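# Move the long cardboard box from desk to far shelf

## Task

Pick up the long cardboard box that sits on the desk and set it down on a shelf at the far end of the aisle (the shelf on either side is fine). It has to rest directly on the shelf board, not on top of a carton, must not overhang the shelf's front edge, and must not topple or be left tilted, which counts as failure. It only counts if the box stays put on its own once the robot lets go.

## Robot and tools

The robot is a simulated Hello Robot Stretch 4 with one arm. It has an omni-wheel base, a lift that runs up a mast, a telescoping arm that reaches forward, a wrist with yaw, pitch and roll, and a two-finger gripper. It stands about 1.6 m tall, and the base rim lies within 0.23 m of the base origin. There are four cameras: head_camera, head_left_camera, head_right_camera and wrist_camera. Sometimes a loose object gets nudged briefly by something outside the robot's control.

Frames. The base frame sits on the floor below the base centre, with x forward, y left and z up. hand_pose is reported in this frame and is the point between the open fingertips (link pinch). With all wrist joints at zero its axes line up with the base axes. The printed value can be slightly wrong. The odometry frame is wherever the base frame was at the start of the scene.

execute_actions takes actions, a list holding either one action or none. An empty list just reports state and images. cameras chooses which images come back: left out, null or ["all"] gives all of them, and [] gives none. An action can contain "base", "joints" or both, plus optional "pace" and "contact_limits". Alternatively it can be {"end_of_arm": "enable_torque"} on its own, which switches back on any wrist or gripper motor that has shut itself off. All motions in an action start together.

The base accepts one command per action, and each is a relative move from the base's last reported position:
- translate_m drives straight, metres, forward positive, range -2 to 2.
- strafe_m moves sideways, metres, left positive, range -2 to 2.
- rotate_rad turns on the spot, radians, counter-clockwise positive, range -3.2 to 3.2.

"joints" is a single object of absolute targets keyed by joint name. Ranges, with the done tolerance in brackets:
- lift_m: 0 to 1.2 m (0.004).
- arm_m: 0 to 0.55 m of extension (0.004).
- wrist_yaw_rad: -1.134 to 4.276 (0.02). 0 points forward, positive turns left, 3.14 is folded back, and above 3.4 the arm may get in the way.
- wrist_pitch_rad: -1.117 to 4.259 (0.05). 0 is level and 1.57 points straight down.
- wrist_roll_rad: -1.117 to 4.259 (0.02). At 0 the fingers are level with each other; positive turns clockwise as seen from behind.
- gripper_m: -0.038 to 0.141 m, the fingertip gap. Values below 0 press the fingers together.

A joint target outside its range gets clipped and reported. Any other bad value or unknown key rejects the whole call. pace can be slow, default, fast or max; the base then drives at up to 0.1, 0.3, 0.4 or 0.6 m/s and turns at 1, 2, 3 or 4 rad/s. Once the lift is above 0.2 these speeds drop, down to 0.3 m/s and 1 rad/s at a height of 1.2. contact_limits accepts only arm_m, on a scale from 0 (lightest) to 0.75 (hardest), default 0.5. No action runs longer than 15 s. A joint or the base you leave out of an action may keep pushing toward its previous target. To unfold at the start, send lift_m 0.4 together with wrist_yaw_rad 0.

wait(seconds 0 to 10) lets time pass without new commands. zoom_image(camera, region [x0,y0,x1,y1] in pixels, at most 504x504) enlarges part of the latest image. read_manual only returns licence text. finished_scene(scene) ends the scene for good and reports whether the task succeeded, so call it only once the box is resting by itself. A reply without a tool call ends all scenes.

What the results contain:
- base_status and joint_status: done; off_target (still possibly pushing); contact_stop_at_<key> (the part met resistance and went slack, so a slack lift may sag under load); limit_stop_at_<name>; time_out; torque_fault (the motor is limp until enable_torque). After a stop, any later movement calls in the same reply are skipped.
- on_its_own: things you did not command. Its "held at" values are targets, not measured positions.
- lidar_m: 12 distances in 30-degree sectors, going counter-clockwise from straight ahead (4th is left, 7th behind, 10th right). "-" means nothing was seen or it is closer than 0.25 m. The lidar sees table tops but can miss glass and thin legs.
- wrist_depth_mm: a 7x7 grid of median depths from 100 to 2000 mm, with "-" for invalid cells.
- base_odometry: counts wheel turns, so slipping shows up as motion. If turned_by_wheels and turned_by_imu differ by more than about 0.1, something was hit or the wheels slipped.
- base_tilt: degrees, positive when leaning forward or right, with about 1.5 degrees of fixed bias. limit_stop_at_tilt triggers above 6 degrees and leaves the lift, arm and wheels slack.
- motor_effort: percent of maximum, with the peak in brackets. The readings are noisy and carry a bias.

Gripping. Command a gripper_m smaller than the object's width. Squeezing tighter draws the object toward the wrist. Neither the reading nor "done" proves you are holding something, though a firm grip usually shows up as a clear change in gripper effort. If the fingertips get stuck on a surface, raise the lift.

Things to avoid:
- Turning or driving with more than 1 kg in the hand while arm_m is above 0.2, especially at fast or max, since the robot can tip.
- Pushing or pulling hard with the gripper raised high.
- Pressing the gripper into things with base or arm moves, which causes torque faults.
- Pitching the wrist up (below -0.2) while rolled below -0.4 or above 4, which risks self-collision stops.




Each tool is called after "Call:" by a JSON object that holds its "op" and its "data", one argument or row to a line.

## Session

Call:
{"op": "execute_actions", "data": {
  "actions": []
}}

Scene clock: 0.00 s.
base_odometry: x=+0.000 y=+0.000 heading=+0.000 (m, m, rad; odometry frame)
turned_by_wheels: +0.000 (rad since the last result)
turned_by_imu: +0.000 (rad since the last result)
base_tilt: forward=-0.5 right=+1.3 (deg)
lidar_m: 1.69 1.79 2.35 1.46 1.53 2.08 2.02 0.85 0.72 0.61 0.62 1.76
base_status: not commanded
joint_positions: lift_m=+0.144 arm_m=+0.001 wrist_yaw_rad=+3.051 wrist_pitch_rad=-0.009 wrist_roll_rad=+0.002 gripper_m=+0.057
joint_status: not commanded
motor_effort: lift_m=+19 arm_m=+0 wrist_yaw_rad=-1 wrist_pitch_rad=-6 wrist_roll_rad=+0 gripper_m=-4 wheel_0=+0 wheel_1=+0 wheel_2=+0 (%)
hand_pose: x=-0.1071 y=+0.1130 z=+0.3248 quat_wxyz=(+0.045, +0.005, +0.001, +0.999) (m; base frame)
wrist_depth_mm: 117 135 - - - - - / 107 136 - - - - - / 112 137 - - - - - / 134 175 - - - - - / - - - 1921 1863 1863 1863 / 1118 1118 193 1098 195 1098 1060 / 788 723 768 - 759 715 741
pictures: head_camera, head_left_camera, head_right_camera, wrist_camera
Images, in order (width x height): head_camera 420x560, head_left_camera 420x672, head_right_camera 420x672, wrist_camera 616x392.

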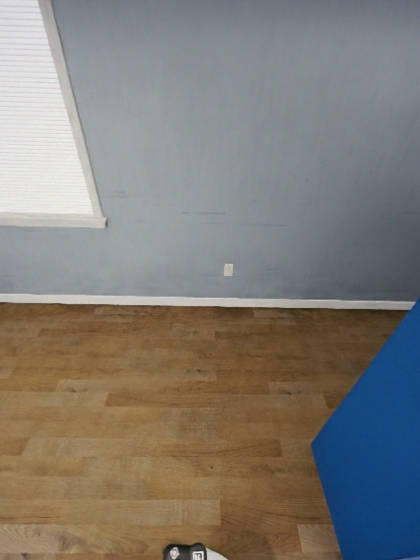

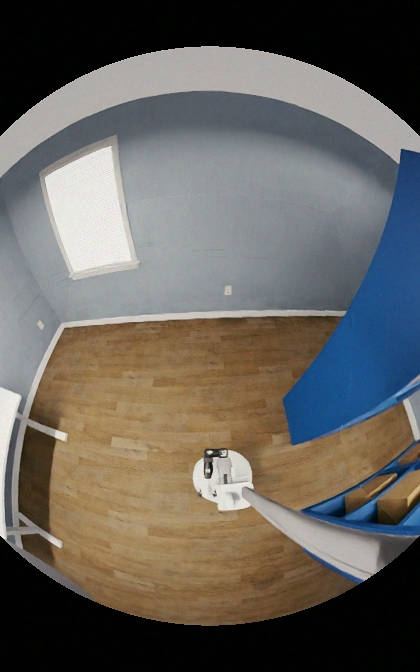

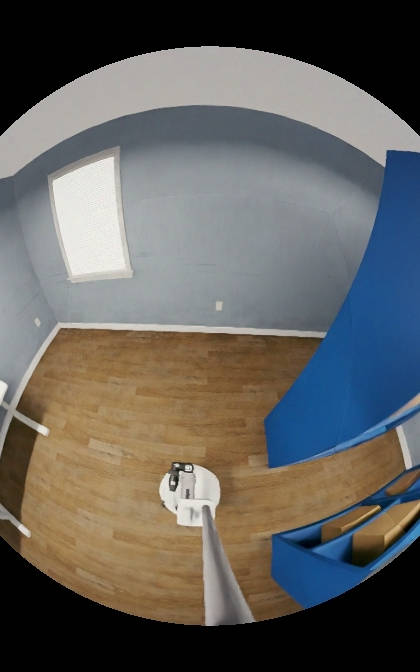

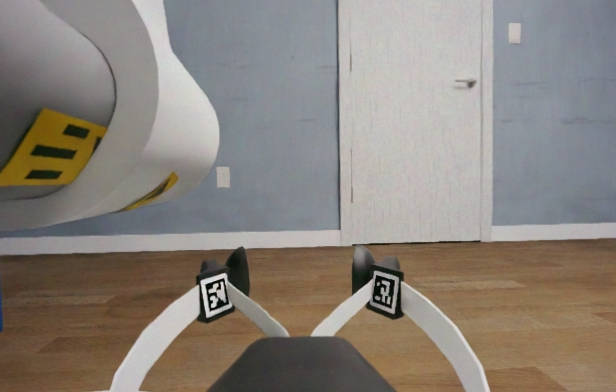

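Peek into the aisle first while the lift is low (fast turns).

Call:
{"op": "execute_actions", "data": {
  "actions": [
    {"base":{"rotate_rad":-1.59},"pace":"fast"}
  ],
  "cameras": ["head_camera","head_left_camera","head_right_camera"]
}}

Call:
{"op": "execute_actions", "data": {
  "actions": [
    {"base":{"rotate_rad":3.14},"pace":"fast"}
  ],
  "cameras": []
}}

Call:
{"op": "execute_actions", "data": {
  "actions": [
    {"base":{"translate_m":1.0},"joints":{"lift_m":1.0,"wrist_yaw_rad":0,"gripper_m":0.13},"pace":"fast"}
  ]
}}

Scene clock: 4.80 s.
base_odometry: x=+0.000 y=+0.000 heading=-1.590 (m, m, rad; odometry frame)
turned_by_wheels: -1.590 (rad since the last result)
turned_by_imu: -1.585 (rad since the last result)
base_tilt: forward=-0.6 right=+1.4 (deg)
lidar_m: 0.63 0.61 0.85 1.71 1.80 2.39 1.48 1.51 2.09 1.99 0.86 0.75
base_status: done
joint_positions: lift_m=+0.144 arm_m=+0.001 wrist_yaw_rad=+3.051 wrist_pitch_rad=-0.009 wrist_roll_rad=+0.002 gripper_m=+0.057
joint_status: not commanded
motor_effort: lift_m=+19(19) arm_m=+0(0) wrist_yaw_rad=-1(0) wrist_pitch_rad=-6(6) wrist_roll_rad=-1(2) gripper_m=-3(4) wheel_0=+1(5) wheel_1=+0(8) wheel_2=+0(8) (%)
hand_pose: x=-0.1071 y=+0.1130 z=+0.3248 quat_wxyz=(+0.045, +0.005, +0.001, +0.999) (m; base frame)
wrist_depth_mm: 117 135 - - - - - / 107 136 - - - - - / 112 137 1863 - - - - / 134 174 - - - - - / 1756 - - 1921 1921 1808 1863 / 1118 1118 193 1098 195 1078 1078 / 778 741 778 - 759 715 759
pictures: head_camera, head_left_camera, head_right_camera
Images, in order (width x height): head_camera 420x560, head_left_camera 420x672, head_right_camera 420x672.

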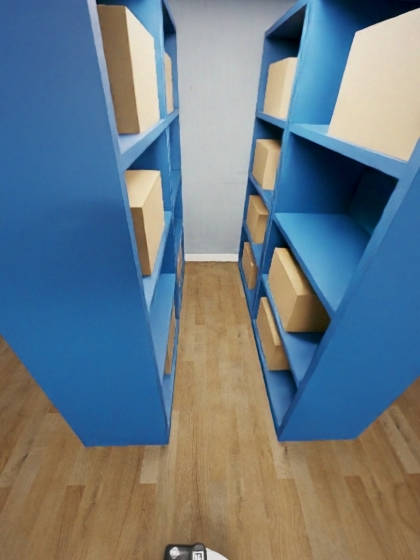

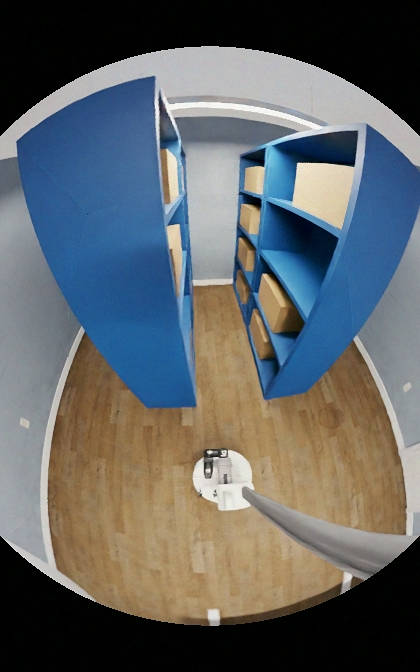

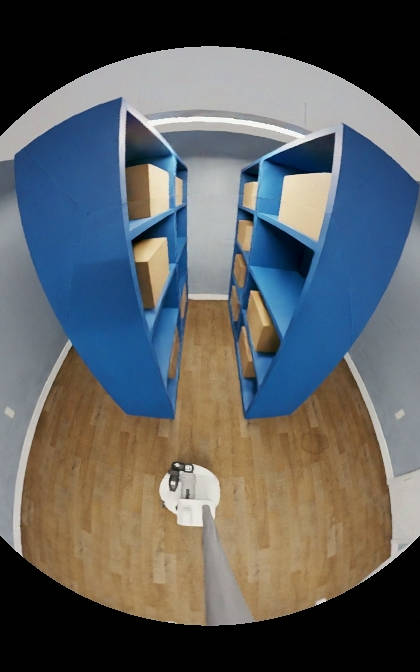

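Scene clock: 7.13 s.
base_odometry: x=+0.000 y=+0.000 heading=+1.550 (m, m, rad; odometry frame)
turned_by_wheels: +3.140 (rad since the last result)
turned_by_imu: +3.131 (rad since the last result)
base_tilt: forward=-0.5 right=+1.3 (deg)
lidar_m: 1.44 1.54 2.07 2.00 0.87 0.76 0.63 0.62 0.85 1.70 1.79 2.36
base_status: done
joint_positions: lift_m=+0.144 arm_m=+0.001 wrist_yaw_rad=+3.051 wrist_pitch_rad=-0.009 wrist_roll_rad=+0.002 gripper_m=+0.057
joint_status: not commanded
motor_effort: lift_m=+19(19) arm_m=+0(0) wrist_yaw_rad=+0(0) wrist_pitch_rad=-6(6) wrist_roll_rad=-1(0) gripper_m=-4(4) wheel_0=+0(9) wheel_1=+2(12) wheel_2=+1(11) (%)
hand_pose: x=-0.1070 y=+0.1130 z=+0.3248 quat_wxyz=(+0.045, +0.005, +0.001, +0.999) (m; base frame)
wrist_depth_mm: 117 135 - - 1308 741 768 / 107 136 - - 1118 759 768 / 112 137 - - 1397 768 768 / 134 175 - - 1430 759 768 / 683 707 1308 1921 1138 759 778 / 691 699 193 1118 195 778 788 / 699 691 778 - 768 715 750
pictures: none
No camera images: the call's "cameras" was empty. Leave "cameras" out to get every camera's image.

Scene clock: 11.00 s.
base_odometry: x=+0.020 y=+1.000 heading=+1.550 (m, m, rad; odometry frame)
turned_by_wheels: +0.000 (rad since the last result)
turned_by_imu: -0.008 (rad since the last result)
base_tilt: forward=-0.5 right=+1.4 (deg)
lidar_m: 0.45 0.48 0.68 1.98 2.08 1.70 1.60 1.67 1.78 1.65 1.75 0.44
base_status: done
joint_positions: lift_m=+1.000 arm_m=+0.001 wrist_yaw_rad=+0.000 wrist_pitch_rad=-0.009 wrist_roll_rad=+0.002 gripper_m=+0.130
joint_status: all done
motor_effort: lift_m=+23(24) arm_m=+0(0) wrist_yaw_rad=-1(8) wrist_pitch_rad=-6(6) wrist_roll_rad=-1(0) gripper_m=-1(0) wheel_0=-2(7) wheel_1=-2(6) wheel_2=-1(12) (%)
hand_pose: x=+0.4609 y=-0.0873 z=+1.1806 quat_wxyz=(+1.000, +0.001, -0.005, +0.000) (m; base frame)
wrist_depth_mm: 991 991 1008 1025 1025 1025 1025 / 1008 976 1008 1025 1042 1025 1025 / 1008 1008 1008 1042 1025 1025 1060 / 1025 1025 1025 1025 1025 1025 1025 / 1042 1042 1025 1042 1042 1042 1042 / 1025 1042 1060 1060 1060 1060 1060 / 1042 1042 1025 - 1042 1060 1042
pictures: head_camera, head_left_camera, head_right_camera, wrist_camera
Images, in order (width x height): head_camera 420x560, head_left_camera 420x672, head_right_camera 420x672, wrist_camera 616x392.

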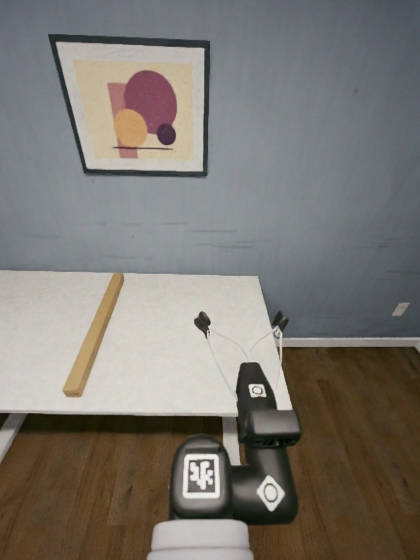

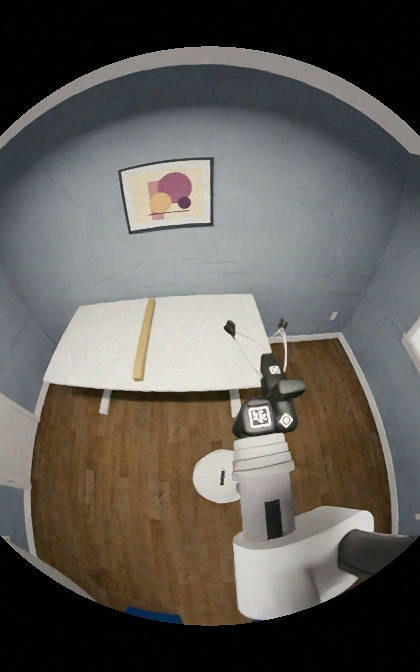

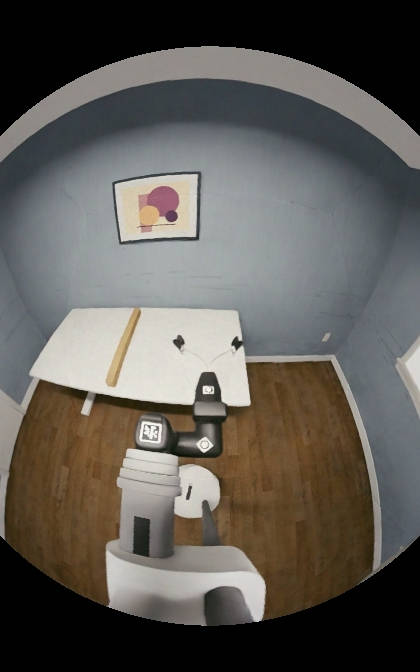

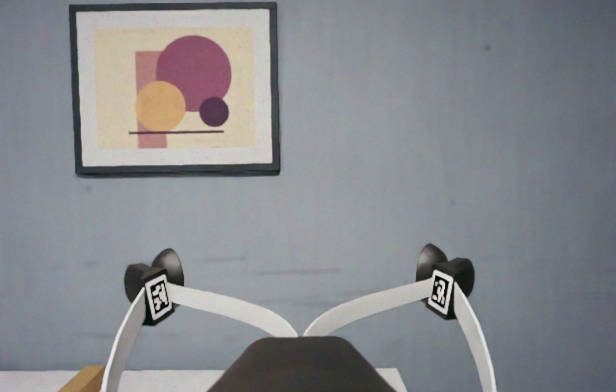

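Call:
{"op": "execute_actions", "data": {
  "actions": [
    {"base":{"strafe_m":0.545},"joints":{"wrist_pitch_rad":1.57,"arm_m":0.53},"pace":"fast"}
  ],
  "cameras": []
}}

Call:
{"op": "execute_actions", "data": {
  "actions": [
    {"base":{"translate_m":0.15},"pace":"fast"}
  ],
  "cameras": ["head_camera","wrist_camera"]
}}

Scene clock: 18.00 s.
base_odometry: x=-0.525 y=+1.011 heading=+1.550 (m, m, rad; odometry frame)
turned_by_wheels: +0.000 (rad since the last result)
turned_by_imu: +0.000 (rad since the last result)
base_tilt: forward=-0.5 right=+1.4 (deg)
lidar_m: 0.45 0.49 0.68 1.43 1.49 2.11 1.60 1.75 2.34 2.21 0.63 0.49
base_status: done
joint_positions: lift_m=+1.000 arm_m=+0.529 wrist_yaw_rad=+0.000 wrist_pitch_rad=+1.570 wrist_roll_rad=+0.002 gripper_m=+0.130
joint_status: all done
motor_effort: lift_m=+23(23) arm_m=+5(6) wrist_yaw_rad=-1(0) wrist_pitch_rad=+1(2) wrist_roll_rad=+0(1) gripper_m=-1(2) wheel_0=+1(9) wheel_1=-1(10) wheel_2=+0(1) (%)
hand_pose: x=+0.7002 y=-0.0874 z=+0.8894 quat_wxyz=(+0.707, +0.001, +0.707, -0.001) (m; base frame)
wrist_depth_mm: 375 375 375 329 379 382 382 / 375 377 382 332 382 384 387 / 379 382 384 336 387 387 387 / 384 387 384 338 389 392 392 / 387 387 389 342 392 394 394 / 389 389 392 345 392 397 399 / 394 394 394 - 402 402 402
pictures: none
No camera images: the call's "cameras" was empty. Leave "cameras" out to get every camera's image.

Scene clock: 19.70 s.
base_odometry: x=-0.522 y=+1.161 heading=+1.550 (m, m, rad; odometry frame)
turned_by_wheels: +0.000 (rad since the last result)
turned_by_imu: -0.001 (rad since the last result)
base_tilt: forward=-0.4 right=+1.3 (deg)
lidar_m: 0.30 0.33 0.47 1.43 1.50 2.10 1.75 1.89 2.34 2.21 0.45 0.32
base_status: done
joint_positions: lift_m=+1.000 arm_m=+0.529 wrist_yaw_rad=+0.000 wrist_pitch_rad=+1.570 wrist_roll_rad=+0.002 gripper_m=+0.130
joint_status: not commanded
motor_effort: lift_m=+23(23) arm_m=+5(5) wrist_yaw_rad=-1(1) wrist_pitch_rad=+1(0) wrist_roll_rad=-1(1) gripper_m=-1(0) wheel_0=+0(5) wheel_1=+0(4) wheel_2=+1(9) (%)
hand_pose: x=+0.7003 y=-0.0874 z=+0.8894 quat_wxyz=(+0.707, +0.001, +0.707, -0.001) (m; base frame)
wrist_depth_mm: 373 375 377 330 379 379 382 / 375 379 379 332 379 382 387 / 379 379 382 336 387 387 389 / 382 384 387 340 389 387 392 / 387 389 389 342 392 394 394 / 389 389 392 343 394 394 397 / 392 394 397 - 399 402 402
pictures: head_camera, wrist_camera
Images, in order (width x height): head_camera 420x560, wrist_camera 616x392.

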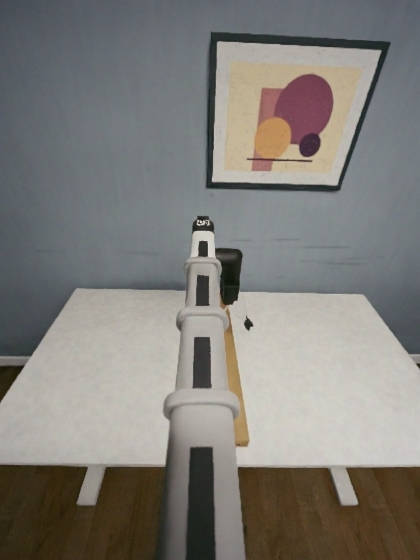

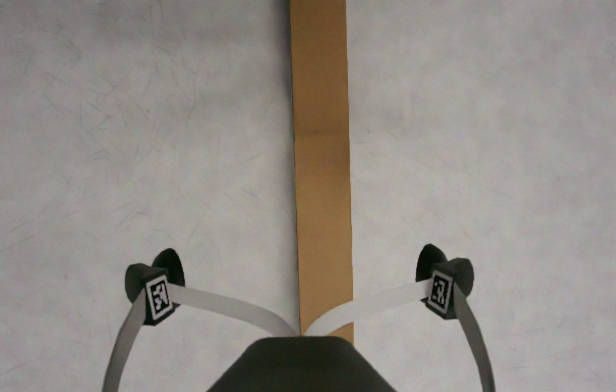

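Call:
{"op": "execute_actions", "data": {
  "actions": [
    {"base":{"strafe_m":-0.02},"joints":{"lift_m":0.87,"gripper_m":0.1}}
  ],
  "cameras": ["wrist_camera"]
}}

Call:
{"op": "execute_actions", "data": {
  "actions": [
    {"joints":{"gripper_m":0.0}}
  ],
  "cameras": []
}}

Call:
{"op": "execute_actions", "data": {
  "actions": [
    {"joints":{"lift_m":0.95}}
  ],
  "cameras": ["wrist_camera"]
}}

Call:
{"op": "execute_actions", "data": {
  "actions": [
    {"base":{"strafe_m":-0.39},"joints":{"wrist_roll_rad":1.6,"arm_m":0.002}}
  ],
  "cameras": []
}}

Call:
{"op": "execute_actions", "data": {
  "actions": [
    {"base":{"rotate_rad":-1.56},"pace":"slow"}
  ],
  "cameras": []
}}

Call:
{"op": "execute_actions", "data": {
  "actions": [
    {"base":{"strafe_m":-1.35},"joints":{"lift_m":1.15},"pace":"fast"}
  ]
}}

Scene clock: 28.23 s.
base_odometry: x=-0.502 y=+1.161 heading=+1.550 (m, m, rad; odometry frame)
turned_by_wheels: +0.000 (rad since the last result)
turned_by_imu: +0.000 (rad since the last result)
base_tilt: forward=-0.6 right=+1.4 (deg)
lidar_m: 0.31 0.33 0.47 1.45 1.53 2.13 1.77 1.88 2.32 2.19 0.43 0.33
base_status: done
joint_positions: lift_m=+0.870 arm_m=+0.529 wrist_yaw_rad=+0.000 wrist_pitch_rad=+1.570 wrist_roll_rad=+0.002 gripper_m=+0.100
joint_status: all done
motor_effort: lift_m=+15(21) arm_m=+5(5) wrist_yaw_rad=-1(1) wrist_pitch_rad=+0(0) wrist_roll_rad=-1(1) gripper_m=-2(0) wheel_0=+0(8) wheel_1=+1(4) wheel_2=+0(0) (%)
hand_pose: x=+0.7003 y=-0.0874 z=+0.7601 quat_wxyz=(+0.707, +0.001, +0.707, -0.001) (m; base frame)
wrist_depth_mm: 250 251 252 204 254 254 255 / 253 252 253 207 256 256 257 / 254 255 256 208 259 258 258 / 256 256 257 210 259 260 262 / 259 260 259 211 262 264 265 / 260 262 263 212 265 265 266 / 264 263 265 - 266 267 268
pictures: wrist_camera
Images, in order (width x height): wrist_camera 616x392.

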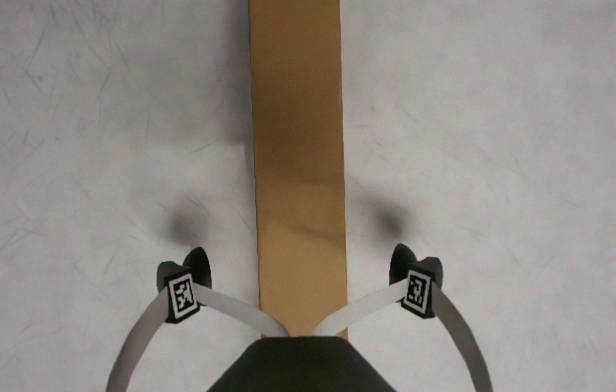

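Scene clock: 30.03 s.
base_odometry: x=-0.502 y=+1.161 heading=+1.550 (m, m, rad; odometry frame)
turned_by_wheels: +0.000 (rad since the last result)
turned_by_imu: +0.000 (rad since the last result)
base_tilt: forward=-0.5 right=+1.4 (deg)
lidar_m: 0.31 0.32 0.47 1.45 1.53 2.14 1.76 1.88 2.34 2.19 0.45 0.33
base_status: not commanded
joint_positions: lift_m=+0.870 arm_m=+0.529 wrist_yaw_rad=+0.000 wrist_pitch_rad=+1.570 wrist_roll_rad=+0.002 gripper_m=+0.001
joint_status: all done
motor_effort: lift_m=+15(15) arm_m=+5(5) wrist_yaw_rad=-1(1) wrist_pitch_rad=+0(0) wrist_roll_rad=+0(0) gripper_m=-22(25) wheel_0=+0(0) wheel_1=+1(2) wheel_2=+0(0) (%)
hand_pose: x=+0.7003 y=-0.0874 z=+0.7601 quat_wxyz=(+0.707, +0.001, +0.707, -0.001) (m; base frame)
wrist_depth_mm: 250 250 252 190 253 254 255 / 253 253 254 192 255 255 258 / 255 255 255 194 257 259 259 / 256 256 257 195 260 262 262 / 258 259 259 196 262 264 263 / 260 260 186 198 184 265 266 / 263 264 265 - 266 267 267
pictures: none
No camera images: the call's "cameras" was empty. Leave "cameras" out to get every camera's image.

Scene clock: 31.33 s.
base_odometry: x=-0.502 y=+1.161 heading=+1.550 (m, m, rad; odometry frame)
turned_by_wheels: +0.000 (rad since the last result)
turned_by_imu: +0.000 (rad since the last result)
base_tilt: forward=-0.6 right=+1.4 (deg)
lidar_m: 0.31 0.34 0.49 1.44 1.51 2.13 1.76 1.88 2.33 2.19 0.46 0.33
base_status: not commanded
joint_positions: lift_m=+0.950 arm_m=+0.529 wrist_yaw_rad=+0.000 wrist_pitch_rad=+1.570 wrist_roll_rad=+0.002 gripper_m=+0.001
joint_status: all done
motor_effort: lift_m=+23(23) arm_m=+5(5) wrist_yaw_rad=-1(1) wrist_pitch_rad=+1(0) wrist_roll_rad=-1(1) gripper_m=-21(21) wheel_0=+0(0) wheel_1=+2(1) wheel_2=+0(0) (%)
hand_pose: x=+0.7003 y=-0.0874 z=+0.8394 quat_wxyz=(+0.707, +0.001, +0.707, -0.001) (m; base frame)
wrist_depth_mm: 324 327 327 190 329 330 332 / 327 330 329 192 332 334 334 / 332 332 332 194 336 338 338 / 332 336 334 195 340 342 340 / 336 336 340 197 342 343 343 / 340 340 186 198 183 343 347 / 345 343 343 - 349 347 349
pictures: wrist_camera
Images, in order (width x height): wrist_camera 616x392.

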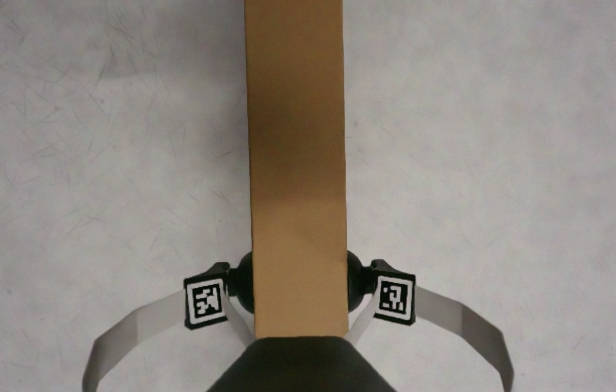

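Scene clock: 33.97 s.
base_odometry: x=-0.112 y=+1.153 heading=+1.550 (m, m, rad; odometry frame)
turned_by_wheels: +0.000 (rad since the last result)
turned_by_imu: +0.000 (rad since the last result)
base_tilt: forward=-0.5 right=+1.4 (deg)
lidar_m: 0.31 0.34 0.25 1.83 1.94 1.85 1.77 1.82 1.93 1.80 0.25 0.36
base_status: done
joint_positions: lift_m=+0.950 arm_m=+0.003 wrist_yaw_rad=+0.000 wrist_pitch_rad=+1.570 wrist_roll_rad=+1.600 gripper_m=+0.001
joint_status: all done
motor_effort: lift_m=+23(23) arm_m=-6(2) wrist_yaw_rad=+0(1) wrist_pitch_rad=-1(1) wrist_roll_rad=+0(5) gripper_m=-21(23) wheel_0=+0(8) wheel_1=+2(9) wheel_2=+0(0) (%)
hand_pose: x=+0.1740 y=-0.0874 z=+0.8394 quat_wxyz=(+0.493, +0.507, +0.493, -0.507) (m; base frame)
wrist_depth_mm: 325 342 1008 190 1025 1042 1042 / 329 342 1025 192 1042 1042 1042 / 330 340 1042 194 1025 1060 1060 / 332 338 1025 195 842 544 1078 / 334 338 1042 197 842 1060 1060 / 338 340 186 198 184 1078 1078 / 340 342 1042 - 1078 1078 1098
pictures: none
No camera images: the call's "cameras" was empty. Leave "cameras" out to get every camera's image.

Scene clock: 36.80 s.
base_odometry: x=-0.112 y=+1.153 heading=-0.009 (m, m, rad; odometry frame)
turned_by_wheels: -1.560 (rad since the last result)
turned_by_imu: -1.555 (rad since the last result)
base_tilt: forward=-0.6 right=+1.3 (deg)
lidar_m: 1.81 0.49 0.25 0.30 0.32 0.48 1.86 1.94 1.83 1.76 0.25 1.92
base_status: done
joint_positions: lift_m=+0.950 arm_m=+0.003 wrist_yaw_rad=+0.000 wrist_pitch_rad=+1.570 wrist_roll_rad=+1.600 gripper_m=+0.001
joint_status: not commanded
motor_effort: lift_m=+23(23) arm_m=-5(6) wrist_yaw_rad=+0(0) wrist_pitch_rad=-1(1) wrist_roll_rad=+2(2) gripper_m=-25(22) wheel_0=+2(4) wheel_1=+1(4) wheel_2=+0(4) (%)
hand_pose: x=+0.1740 y=-0.0874 z=+0.8394 quat_wxyz=(+0.493, +0.507, +0.493, -0.507) (m; base frame)
wrist_depth_mm: 1008 1008 1008 190 1042 1042 1060 / 1025 1008 1025 192 1042 1060 1060 / 1008 1042 1025 193 1042 1060 1060 / 1025 1042 1025 196 854 544 1042 / 1025 1060 1042 197 842 1060 1078 / 1025 1042 187 199 183 1078 1078 / 1042 1042 1042 - 1078 1078 1078
pictures: none
No camera images: the call's "cameras" was empty. Leave "cameras" out to get every camera's image.

Scene clock: 41.80 s.
base_odometry: x=-0.124 y=-0.197 heading=-0.009 (m, m, rad; odometry frame)
turned_by_wheels: +0.000 (rad since the last result)
turned_by_imu: +0.000 (rad since the last result)
base_tilt: forward=-0.5 right=+1.3 (deg)
lidar_m: 1.84 0.25 0.25 1.67 1.76 1.98 1.89 0.58 0.48 1.17 0.25 0.25
base_status: done
joint_positions: lift_m=+1.150 arm_m=+0.003 wrist_yaw_rad=+0.000 wrist_pitch_rad=+1.570 wrist_roll_rad=+1.600 gripper_m=+0.001
joint_status: all done
motor_effort: lift_m=+23(23) arm_m=-5(5) wrist_yaw_rad=+0(0) wrist_pitch_rad=+0(1) wrist_roll_rad=+1(2) gripper_m=-23(23) wheel_0=+0(9) wheel_1=+0(6) wheel_2=+0(1) (%)
hand_pose: x=+0.1740 y=-0.0874 z=+1.0394 quat_wxyz=(+0.493, +0.507, +0.493, -0.507) (m; base frame)
wrist_depth_mm: 627 640 683 191 1229 1160 732 / 1205 991 1008 192 1229 1182 1118 / 1182 1255 1229 194 1255 1255 1255 / 1182 1205 1255 195 1042 544 1281 / 1229 1229 1229 197 1042 1255 1281 / 1255 1255 186 198 185 1281 1281 / 1255 1255 1255 - 1281 1308 1308
pictures: head_camera, head_left_camera, head_right_camera, wrist_camera
Images, in order (width x height): head_camera 420x560, head_left_camera 420x672, head_right_camera 420x672, wrist_camera 616x392.

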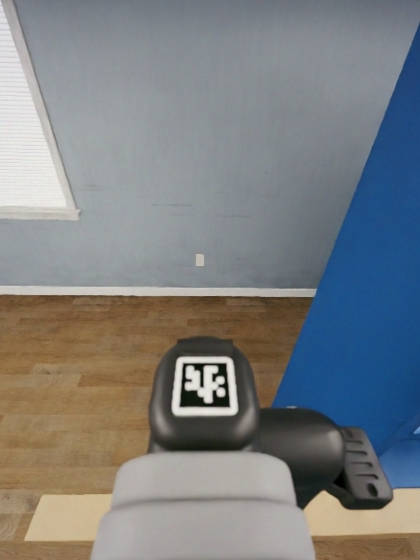

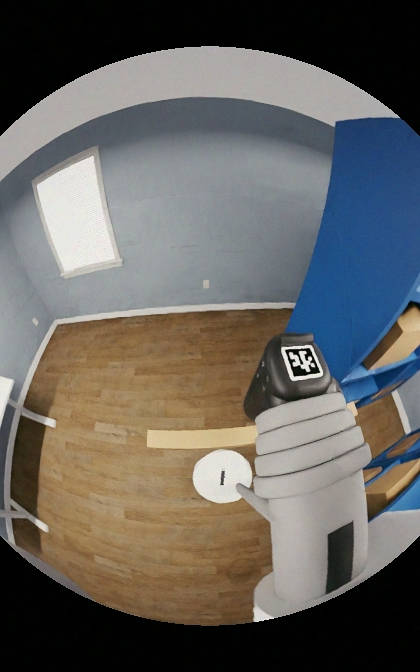

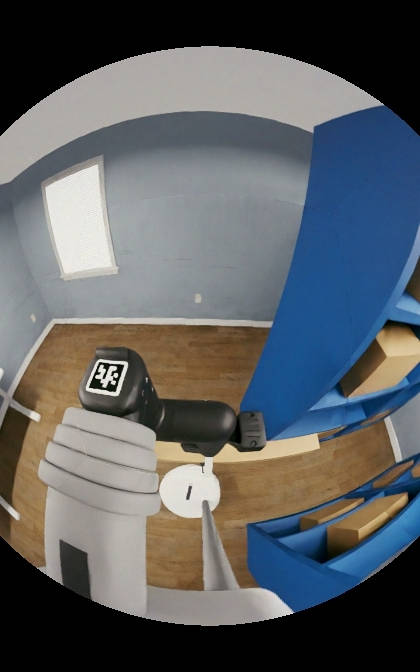

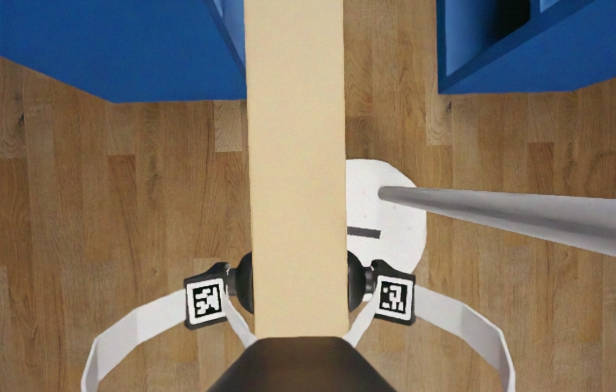

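Call:
{"op": "execute_actions", "data": {
  "actions": [
    {"base":{"strafe_m":-0.85}}
  ],
  "cameras": ["head_right_camera","wrist_camera"]
}}

Scene clock: 48.03 s.
base_odometry: x=-0.132 y=-1.047 heading=-0.009 (m, m, rad; odometry frame)
turned_by_wheels: +0.000 (rad since the last result)
turned_by_imu: +0.000 (rad since the last result)
base_tilt: forward=-0.5 right=+1.4 (deg)
lidar_m: 0.26 0.25 0.25 2.54 0.45 0.31 0.30 0.30 0.39 1.16 0.25 0.26
base_status: done
joint_positions: lift_m=+1.150 arm_m=+0.003 wrist_yaw_rad=+0.000 wrist_pitch_rad=+1.570 wrist_roll_rad=+1.600 gripper_m=+0.001
joint_status: not commanded
motor_effort: lift_m=+23(23) arm_m=-5(6) wrist_yaw_rad=+0(0) wrist_pitch_rad=+0(0) wrist_roll_rad=+1(1) gripper_m=-20(22) wheel_0=-1(9) wheel_1=+1(4) wheel_2=+0(1) (%)
hand_pose: x=+0.1740 y=-0.0874 z=+1.0394 quat_wxyz=(+0.493, +0.507, +0.493, -0.507) (m; base frame)
wrist_depth_mm: 258 609 699 191 1229 931 732 / 230 707 707 192 1229 960 683 / 229 707 715 193 1229 976 683 / 227 707 707 195 1042 549 615 / 225 715 723 197 1042 1205 683 / 224 270 186 199 183 1182 750 / 222 291 723 - 1281 1078 750
pictures: head_right_camera, wrist_camera
Images, in order (width x height): head_right_camera 420x672, wrist_camera 616x392.

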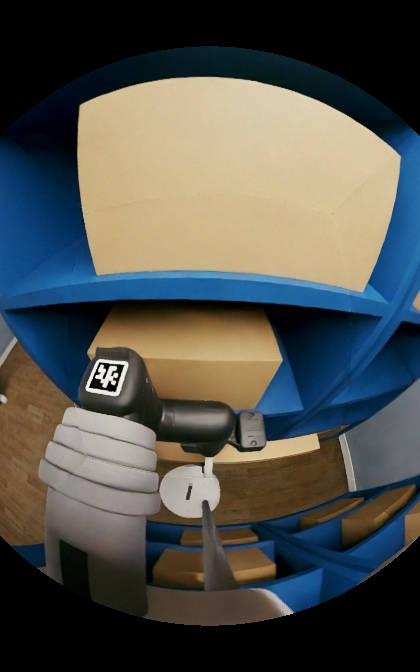

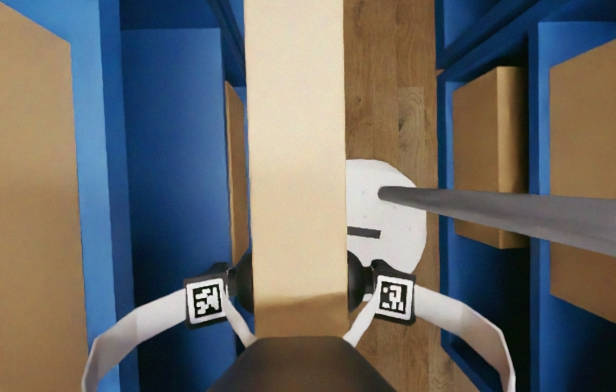

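Call:
{"op": "execute_actions", "data": {
  "actions": [
    {"base":{"strafe_m":-0.82}}
  ]
}}

Scene clock: 53.20 s.
base_odometry: x=-0.140 y=-1.867 heading=-0.009 (m, m, rad; odometry frame)
turned_by_wheels: +0.000 (rad since the last result)
turned_by_imu: +0.000 (rad since the last result)
base_tilt: forward=-0.5 right=+1.2 (deg)
lidar_m: 0.27 0.25 0.25 1.18 0.42 0.31 0.28 0.30 0.40 0.56 0.25 0.25
base_status: done
joint_positions: lift_m=+1.150 arm_m=+0.003 wrist_yaw_rad=+0.000 wrist_pitch_rad=+1.570 wrist_roll_rad=+1.600 gripper_m=+0.001
joint_status: not commanded
motor_effort: lift_m=+22(22) arm_m=-5(5) wrist_yaw_rad=+0(0) wrist_pitch_rad=-1(0) wrist_roll_rad=+0(2) gripper_m=-21(22) wheel_0=+0(7) wheel_1=+1(6) wheel_2=+0(1) (%)
hand_pose: x=+0.1740 y=-0.0874 z=+1.0395 quat_wxyz=(+0.493, +0.507, +0.493, -0.507) (m; base frame)
wrist_depth_mm: 258 699 707 191 1138 1060 676 / 262 699 707 192 1229 976 676 / 262 699 715 194 1255 976 676 / 264 715 715 196 1042 544 609 / 266 707 715 198 1042 1182 741 / 267 268 186 198 183 1182 750 / 270 300 723 - 1229 976 759
pictures: head_camera, head_left_camera, head_right_camera, wrist_camera
Images, in order (width x height): head_camera 420x560, head_left_camera 420x672, head_right_camera 420x672, wrist_camera 616x392.

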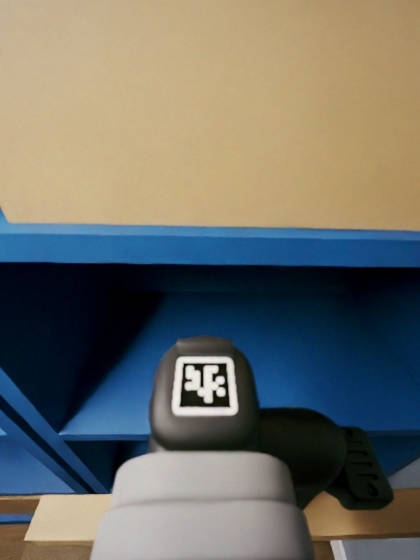

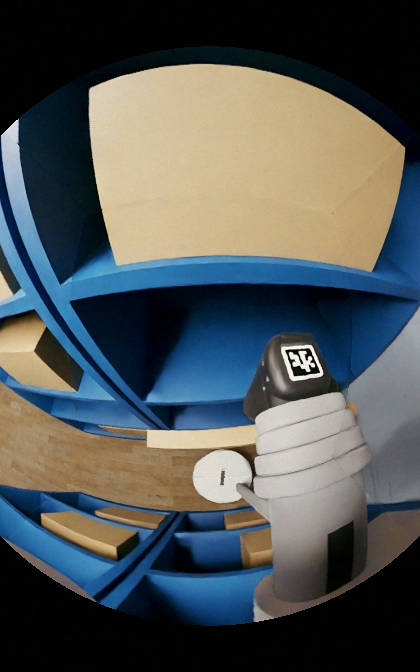

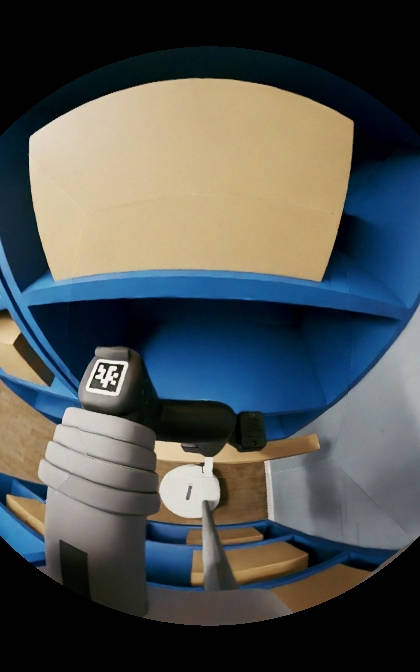

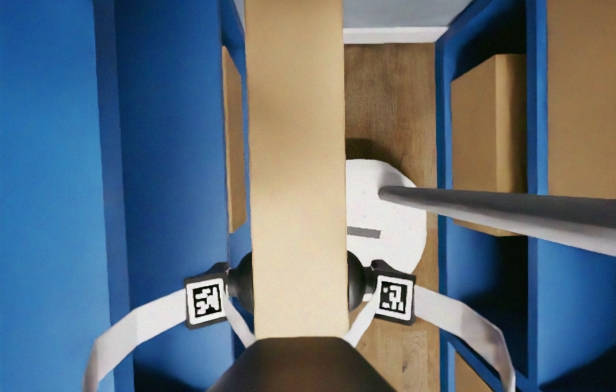

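Call:
{"op": "execute_actions", "data": {
  "actions": [
    {"base":{"strafe_m":-0.03}}
  ],
  "cameras": []
}}

Call:
{"op": "execute_actions", "data": {
  "actions": [
    {"joints":{"wrist_pitch_rad":1.0,"arm_m":0.05},"pace":"slow"}
  ],
  "cameras": []
}}

Call:
{"op": "execute_actions", "data": {
  "actions": [
    {"joints":{"lift_m":1.11},"pace":"slow"}
  ],
  "cameras": []
}}

Call:
{"op": "execute_actions", "data": {
  "actions": [
    {"joints":{"arm_m":0.12},"pace":"slow","contact_limits":{"arm_m":0.1}}
  ],
  "cameras": ["head_camera"]
}}

Call:
{"op": "execute_actions", "data": {
  "actions": [
    {"joints":{"gripper_m":0.075},"pace":"slow"}
  ],
  "cameras": ["head_camera","wrist_camera"]
}}

Scene clock: 59.03 s.
base_odometry: x=-0.140 y=-1.897 heading=-0.009 (m, m, rad; odometry frame)
turned_by_wheels: +0.000 (rad since the last result)
turned_by_imu: +0.000 (rad since the last result)
base_tilt: forward=-0.4 right=+1.3 (deg)
lidar_m: 0.28 0.25 0.25 1.21 0.42 0.31 0.29 0.31 0.42 0.54 0.25 0.25
base_status: done
joint_positions: lift_m=+1.150 arm_m=+0.003 wrist_yaw_rad=+0.000 wrist_pitch_rad=+1.570 wrist_roll_rad=+1.600 gripper_m=+0.001
joint_status: not commanded
motor_effort: lift_m=+22(22) arm_m=-5(5) wrist_yaw_rad=+0(0) wrist_pitch_rad=+1(0) wrist_roll_rad=+0(1) gripper_m=-22(23) wheel_0=+0(7) wheel_1=+1(4) wheel_2=+0(1) (%)
hand_pose: x=+0.1740 y=-0.0874 z=+1.0395 quat_wxyz=(+0.493, +0.507, +0.493, -0.507) (m; base frame)
wrist_depth_mm: 259 699 699 190 1060 1008 676 / 260 699 699 192 1229 1042 668 / 263 707 707 193 1229 960 683 / 265 715 715 195 1042 549 615 / 266 723 723 197 1060 1182 750 / 267 270 186 198 184 1182 741 / 268 300 732 - 1281 976 759
pictures: none
No camera images: the call's "cameras" was empty. Leave "cameras" out to get every camera's image.

Scene clock: 60.70 s.
base_odometry: x=-0.140 y=-1.897 heading=-0.009 (m, m, rad; odometry frame)
turned_by_wheels: +0.000 (rad since the last result)
turned_by_imu: +0.000 (rad since the last result)
base_tilt: forward=-0.5 right=+1.3 (deg)
lidar_m: 0.29 0.30 0.41 1.17 0.41 0.31 0.30 0.31 0.40 0.53 0.40 0.29
base_status: not commanded
joint_positions: lift_m=+1.150 arm_m=+0.049 wrist_yaw_rad=+0.000 wrist_pitch_rad=+1.002 wrist_roll_rad=+1.600 gripper_m=+0.001
joint_status: all done
motor_effort: lift_m=+22(22) arm_m=+6(6) wrist_yaw_rad=+0(0) wrist_pitch_rad=-6(6) wrist_roll_rad=+1(2) gripper_m=-22(21) wheel_0=+0(0) wheel_1=+0(1) wheel_2=+0(0) (%)
hand_pose: x=+0.3753 y=-0.0874 z=+1.0849 quat_wxyz=(+0.611, +0.629, +0.335, -0.344) (m; base frame)
wrist_depth_mm: 455 427 359 190 276 676 1008 / 455 433 366 192 278 676 1025 / 452 439 370 194 281 668 1025 / 452 442 373 195 285 676 891 / 459 452 370 198 281 683 878 / 455 442 186 198 184 668 1042 / 452 439 397 - 287 683 1060
pictures: none
No camera images: the call's "cameras" was empty. Leave "cameras" out to get every camera's image.

Scene clock: 61.87 s.
base_odometry: x=-0.140 y=-1.897 heading=-0.009 (m, m, rad; odometry frame)
turned_by_wheels: +0.000 (rad since the last result)
turned_by_imu: +0.000 (rad since the last result)
base_tilt: forward=-0.5 right=+1.4 (deg)
lidar_m: 0.27 0.28 0.42 1.19 0.42 0.32 0.28 0.33 0.41 0.53 0.40 0.28
base_status: not commanded
joint_positions: lift_m=+1.110 arm_m=+0.049 wrist_yaw_rad=+0.000 wrist_pitch_rad=+1.002 wrist_roll_rad=+1.600 gripper_m=+0.001
joint_status: all done
motor_effort: lift_m=+15(22) arm_m=+6(6) wrist_yaw_rad=+0(0) wrist_pitch_rad=-5(6) wrist_roll_rad=+1(1) gripper_m=-20(22) wheel_0=+0(0) wheel_1=+0(0) wheel_2=+0(0) (%)
hand_pose: x=+0.3753 y=-0.0874 z=+1.0455 quat_wxyz=(+0.611, +0.629, +0.335, -0.344) (m; base frame)
wrist_depth_mm: 433 366 310 191 242 640 976 / 433 370 315 192 244 647 991 / 436 377 319 194 246 661 1008 / 442 382 320 195 245 661 854 / 442 387 319 198 244 668 866 / 445 384 186 198 183 661 1025 / 452 377 343 - 247 654 1025
pictures: none
No camera images: the call's "cameras" was empty. Leave "cameras" out to get every camera's image.

Scene clock: 63.83 s.
base_odometry: x=-0.140 y=-1.897 heading=-0.009 (m, m, rad; odometry frame)
turned_by_wheels: +0.000 (rad since the last result)
turned_by_imu: +0.000 (rad since the last result)
base_tilt: forward=-0.5 right=+1.4 (deg)
lidar_m: 0.29 0.29 0.39 1.19 0.43 0.31 0.29 0.32 0.39 0.54 0.39 0.31
base_status: not commanded
joint_positions: lift_m=+1.110 arm_m=+0.119 wrist_yaw_rad=+0.000 wrist_pitch_rad=+1.002 wrist_roll_rad=+1.600 gripper_m=+0.001
joint_status: all done
motor_effort: lift_m=+15(15) arm_m=+6(6) wrist_yaw_rad=+0(0) wrist_pitch_rad=-5(5) wrist_roll_rad=+1(0) gripper_m=-23(23) wheel_0=+0(0) wheel_1=+1(0) wheel_2=+0(0) (%)
contact_limits: arm_m 0.1
hand_pose: x=+0.4453 y=-0.0874 z=+1.0455 quat_wxyz=(+0.611, +0.629, +0.335, -0.344) (m; base frame)
wrist_depth_mm: 394 368 310 191 237 213 574 / 394 370 314 191 240 214 580 / 394 377 317 193 242 216 585 / 394 379 322 195 244 218 517 / 394 387 317 197 241 219 517 / 394 382 186 198 183 214 591 / 389 377 340 - 245 220 597
pictures: head_camera
Images, in order (width x height): head_camera 420x560.

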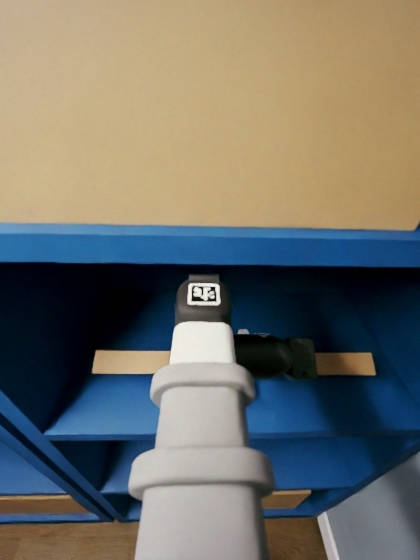

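Scene clock: 66.70 s.
base_odometry: x=-0.140 y=-1.897 heading=-0.009 (m, m, rad; odometry frame)
turned_by_wheels: +0.000 (rad since the last result)
turned_by_imu: +0.000 (rad since the last result)
base_tilt: forward=-0.5 right=+1.5 (deg)
lidar_m: 0.28 0.30 0.44 1.18 0.44 0.31 0.30 0.31 0.41 0.53 0.40 0.29
base_status: not commanded
joint_positions: lift_m=+1.110 arm_m=+0.119 wrist_yaw_rad=+0.000 wrist_pitch_rad=+1.002 wrist_roll_rad=+1.600 gripper_m=+0.075
joint_status: all done
motor_effort: lift_m=+15(15) arm_m=+6(6) wrist_yaw_rad=+0(0) wrist_pitch_rad=-5(5) wrist_roll_rad=+1(2) gripper_m=-1(20) wheel_0=+0(0) wheel_1=+0(0) wheel_2=+0(0) (%)
hand_pose: x=+0.4454 y=-0.0874 z=+1.0456 quat_wxyz=(+0.611, +0.629, +0.335, -0.344) (m; base frame)
wrist_depth_mm: 394 366 310 225 237 213 569 / 397 375 314 228 239 214 580 / 394 377 315 232 242 216 585 / 392 382 320 234 243 217 512 / 394 389 315 235 237 219 517 / 392 394 195 229 200 219 597 / 394 377 342 - 247 216 603
pictures: head_camera, wrist_camera
Images, in order (width x height): head_camera 420x560, wrist_camera 616x392.

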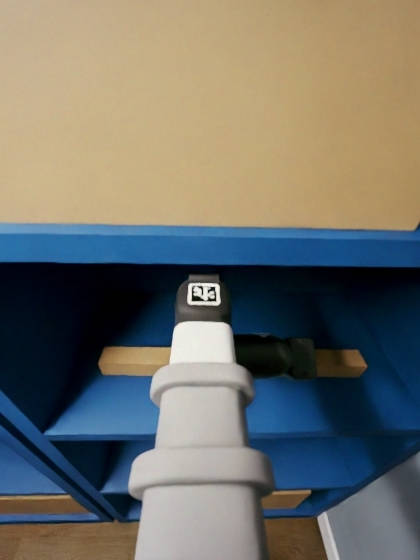

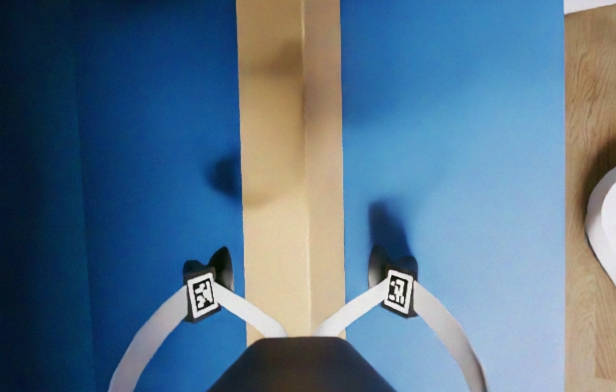

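Call:
{"op": "finished_scene", "data": {
  "scene": 2
}}

The scene is finished: the task was done.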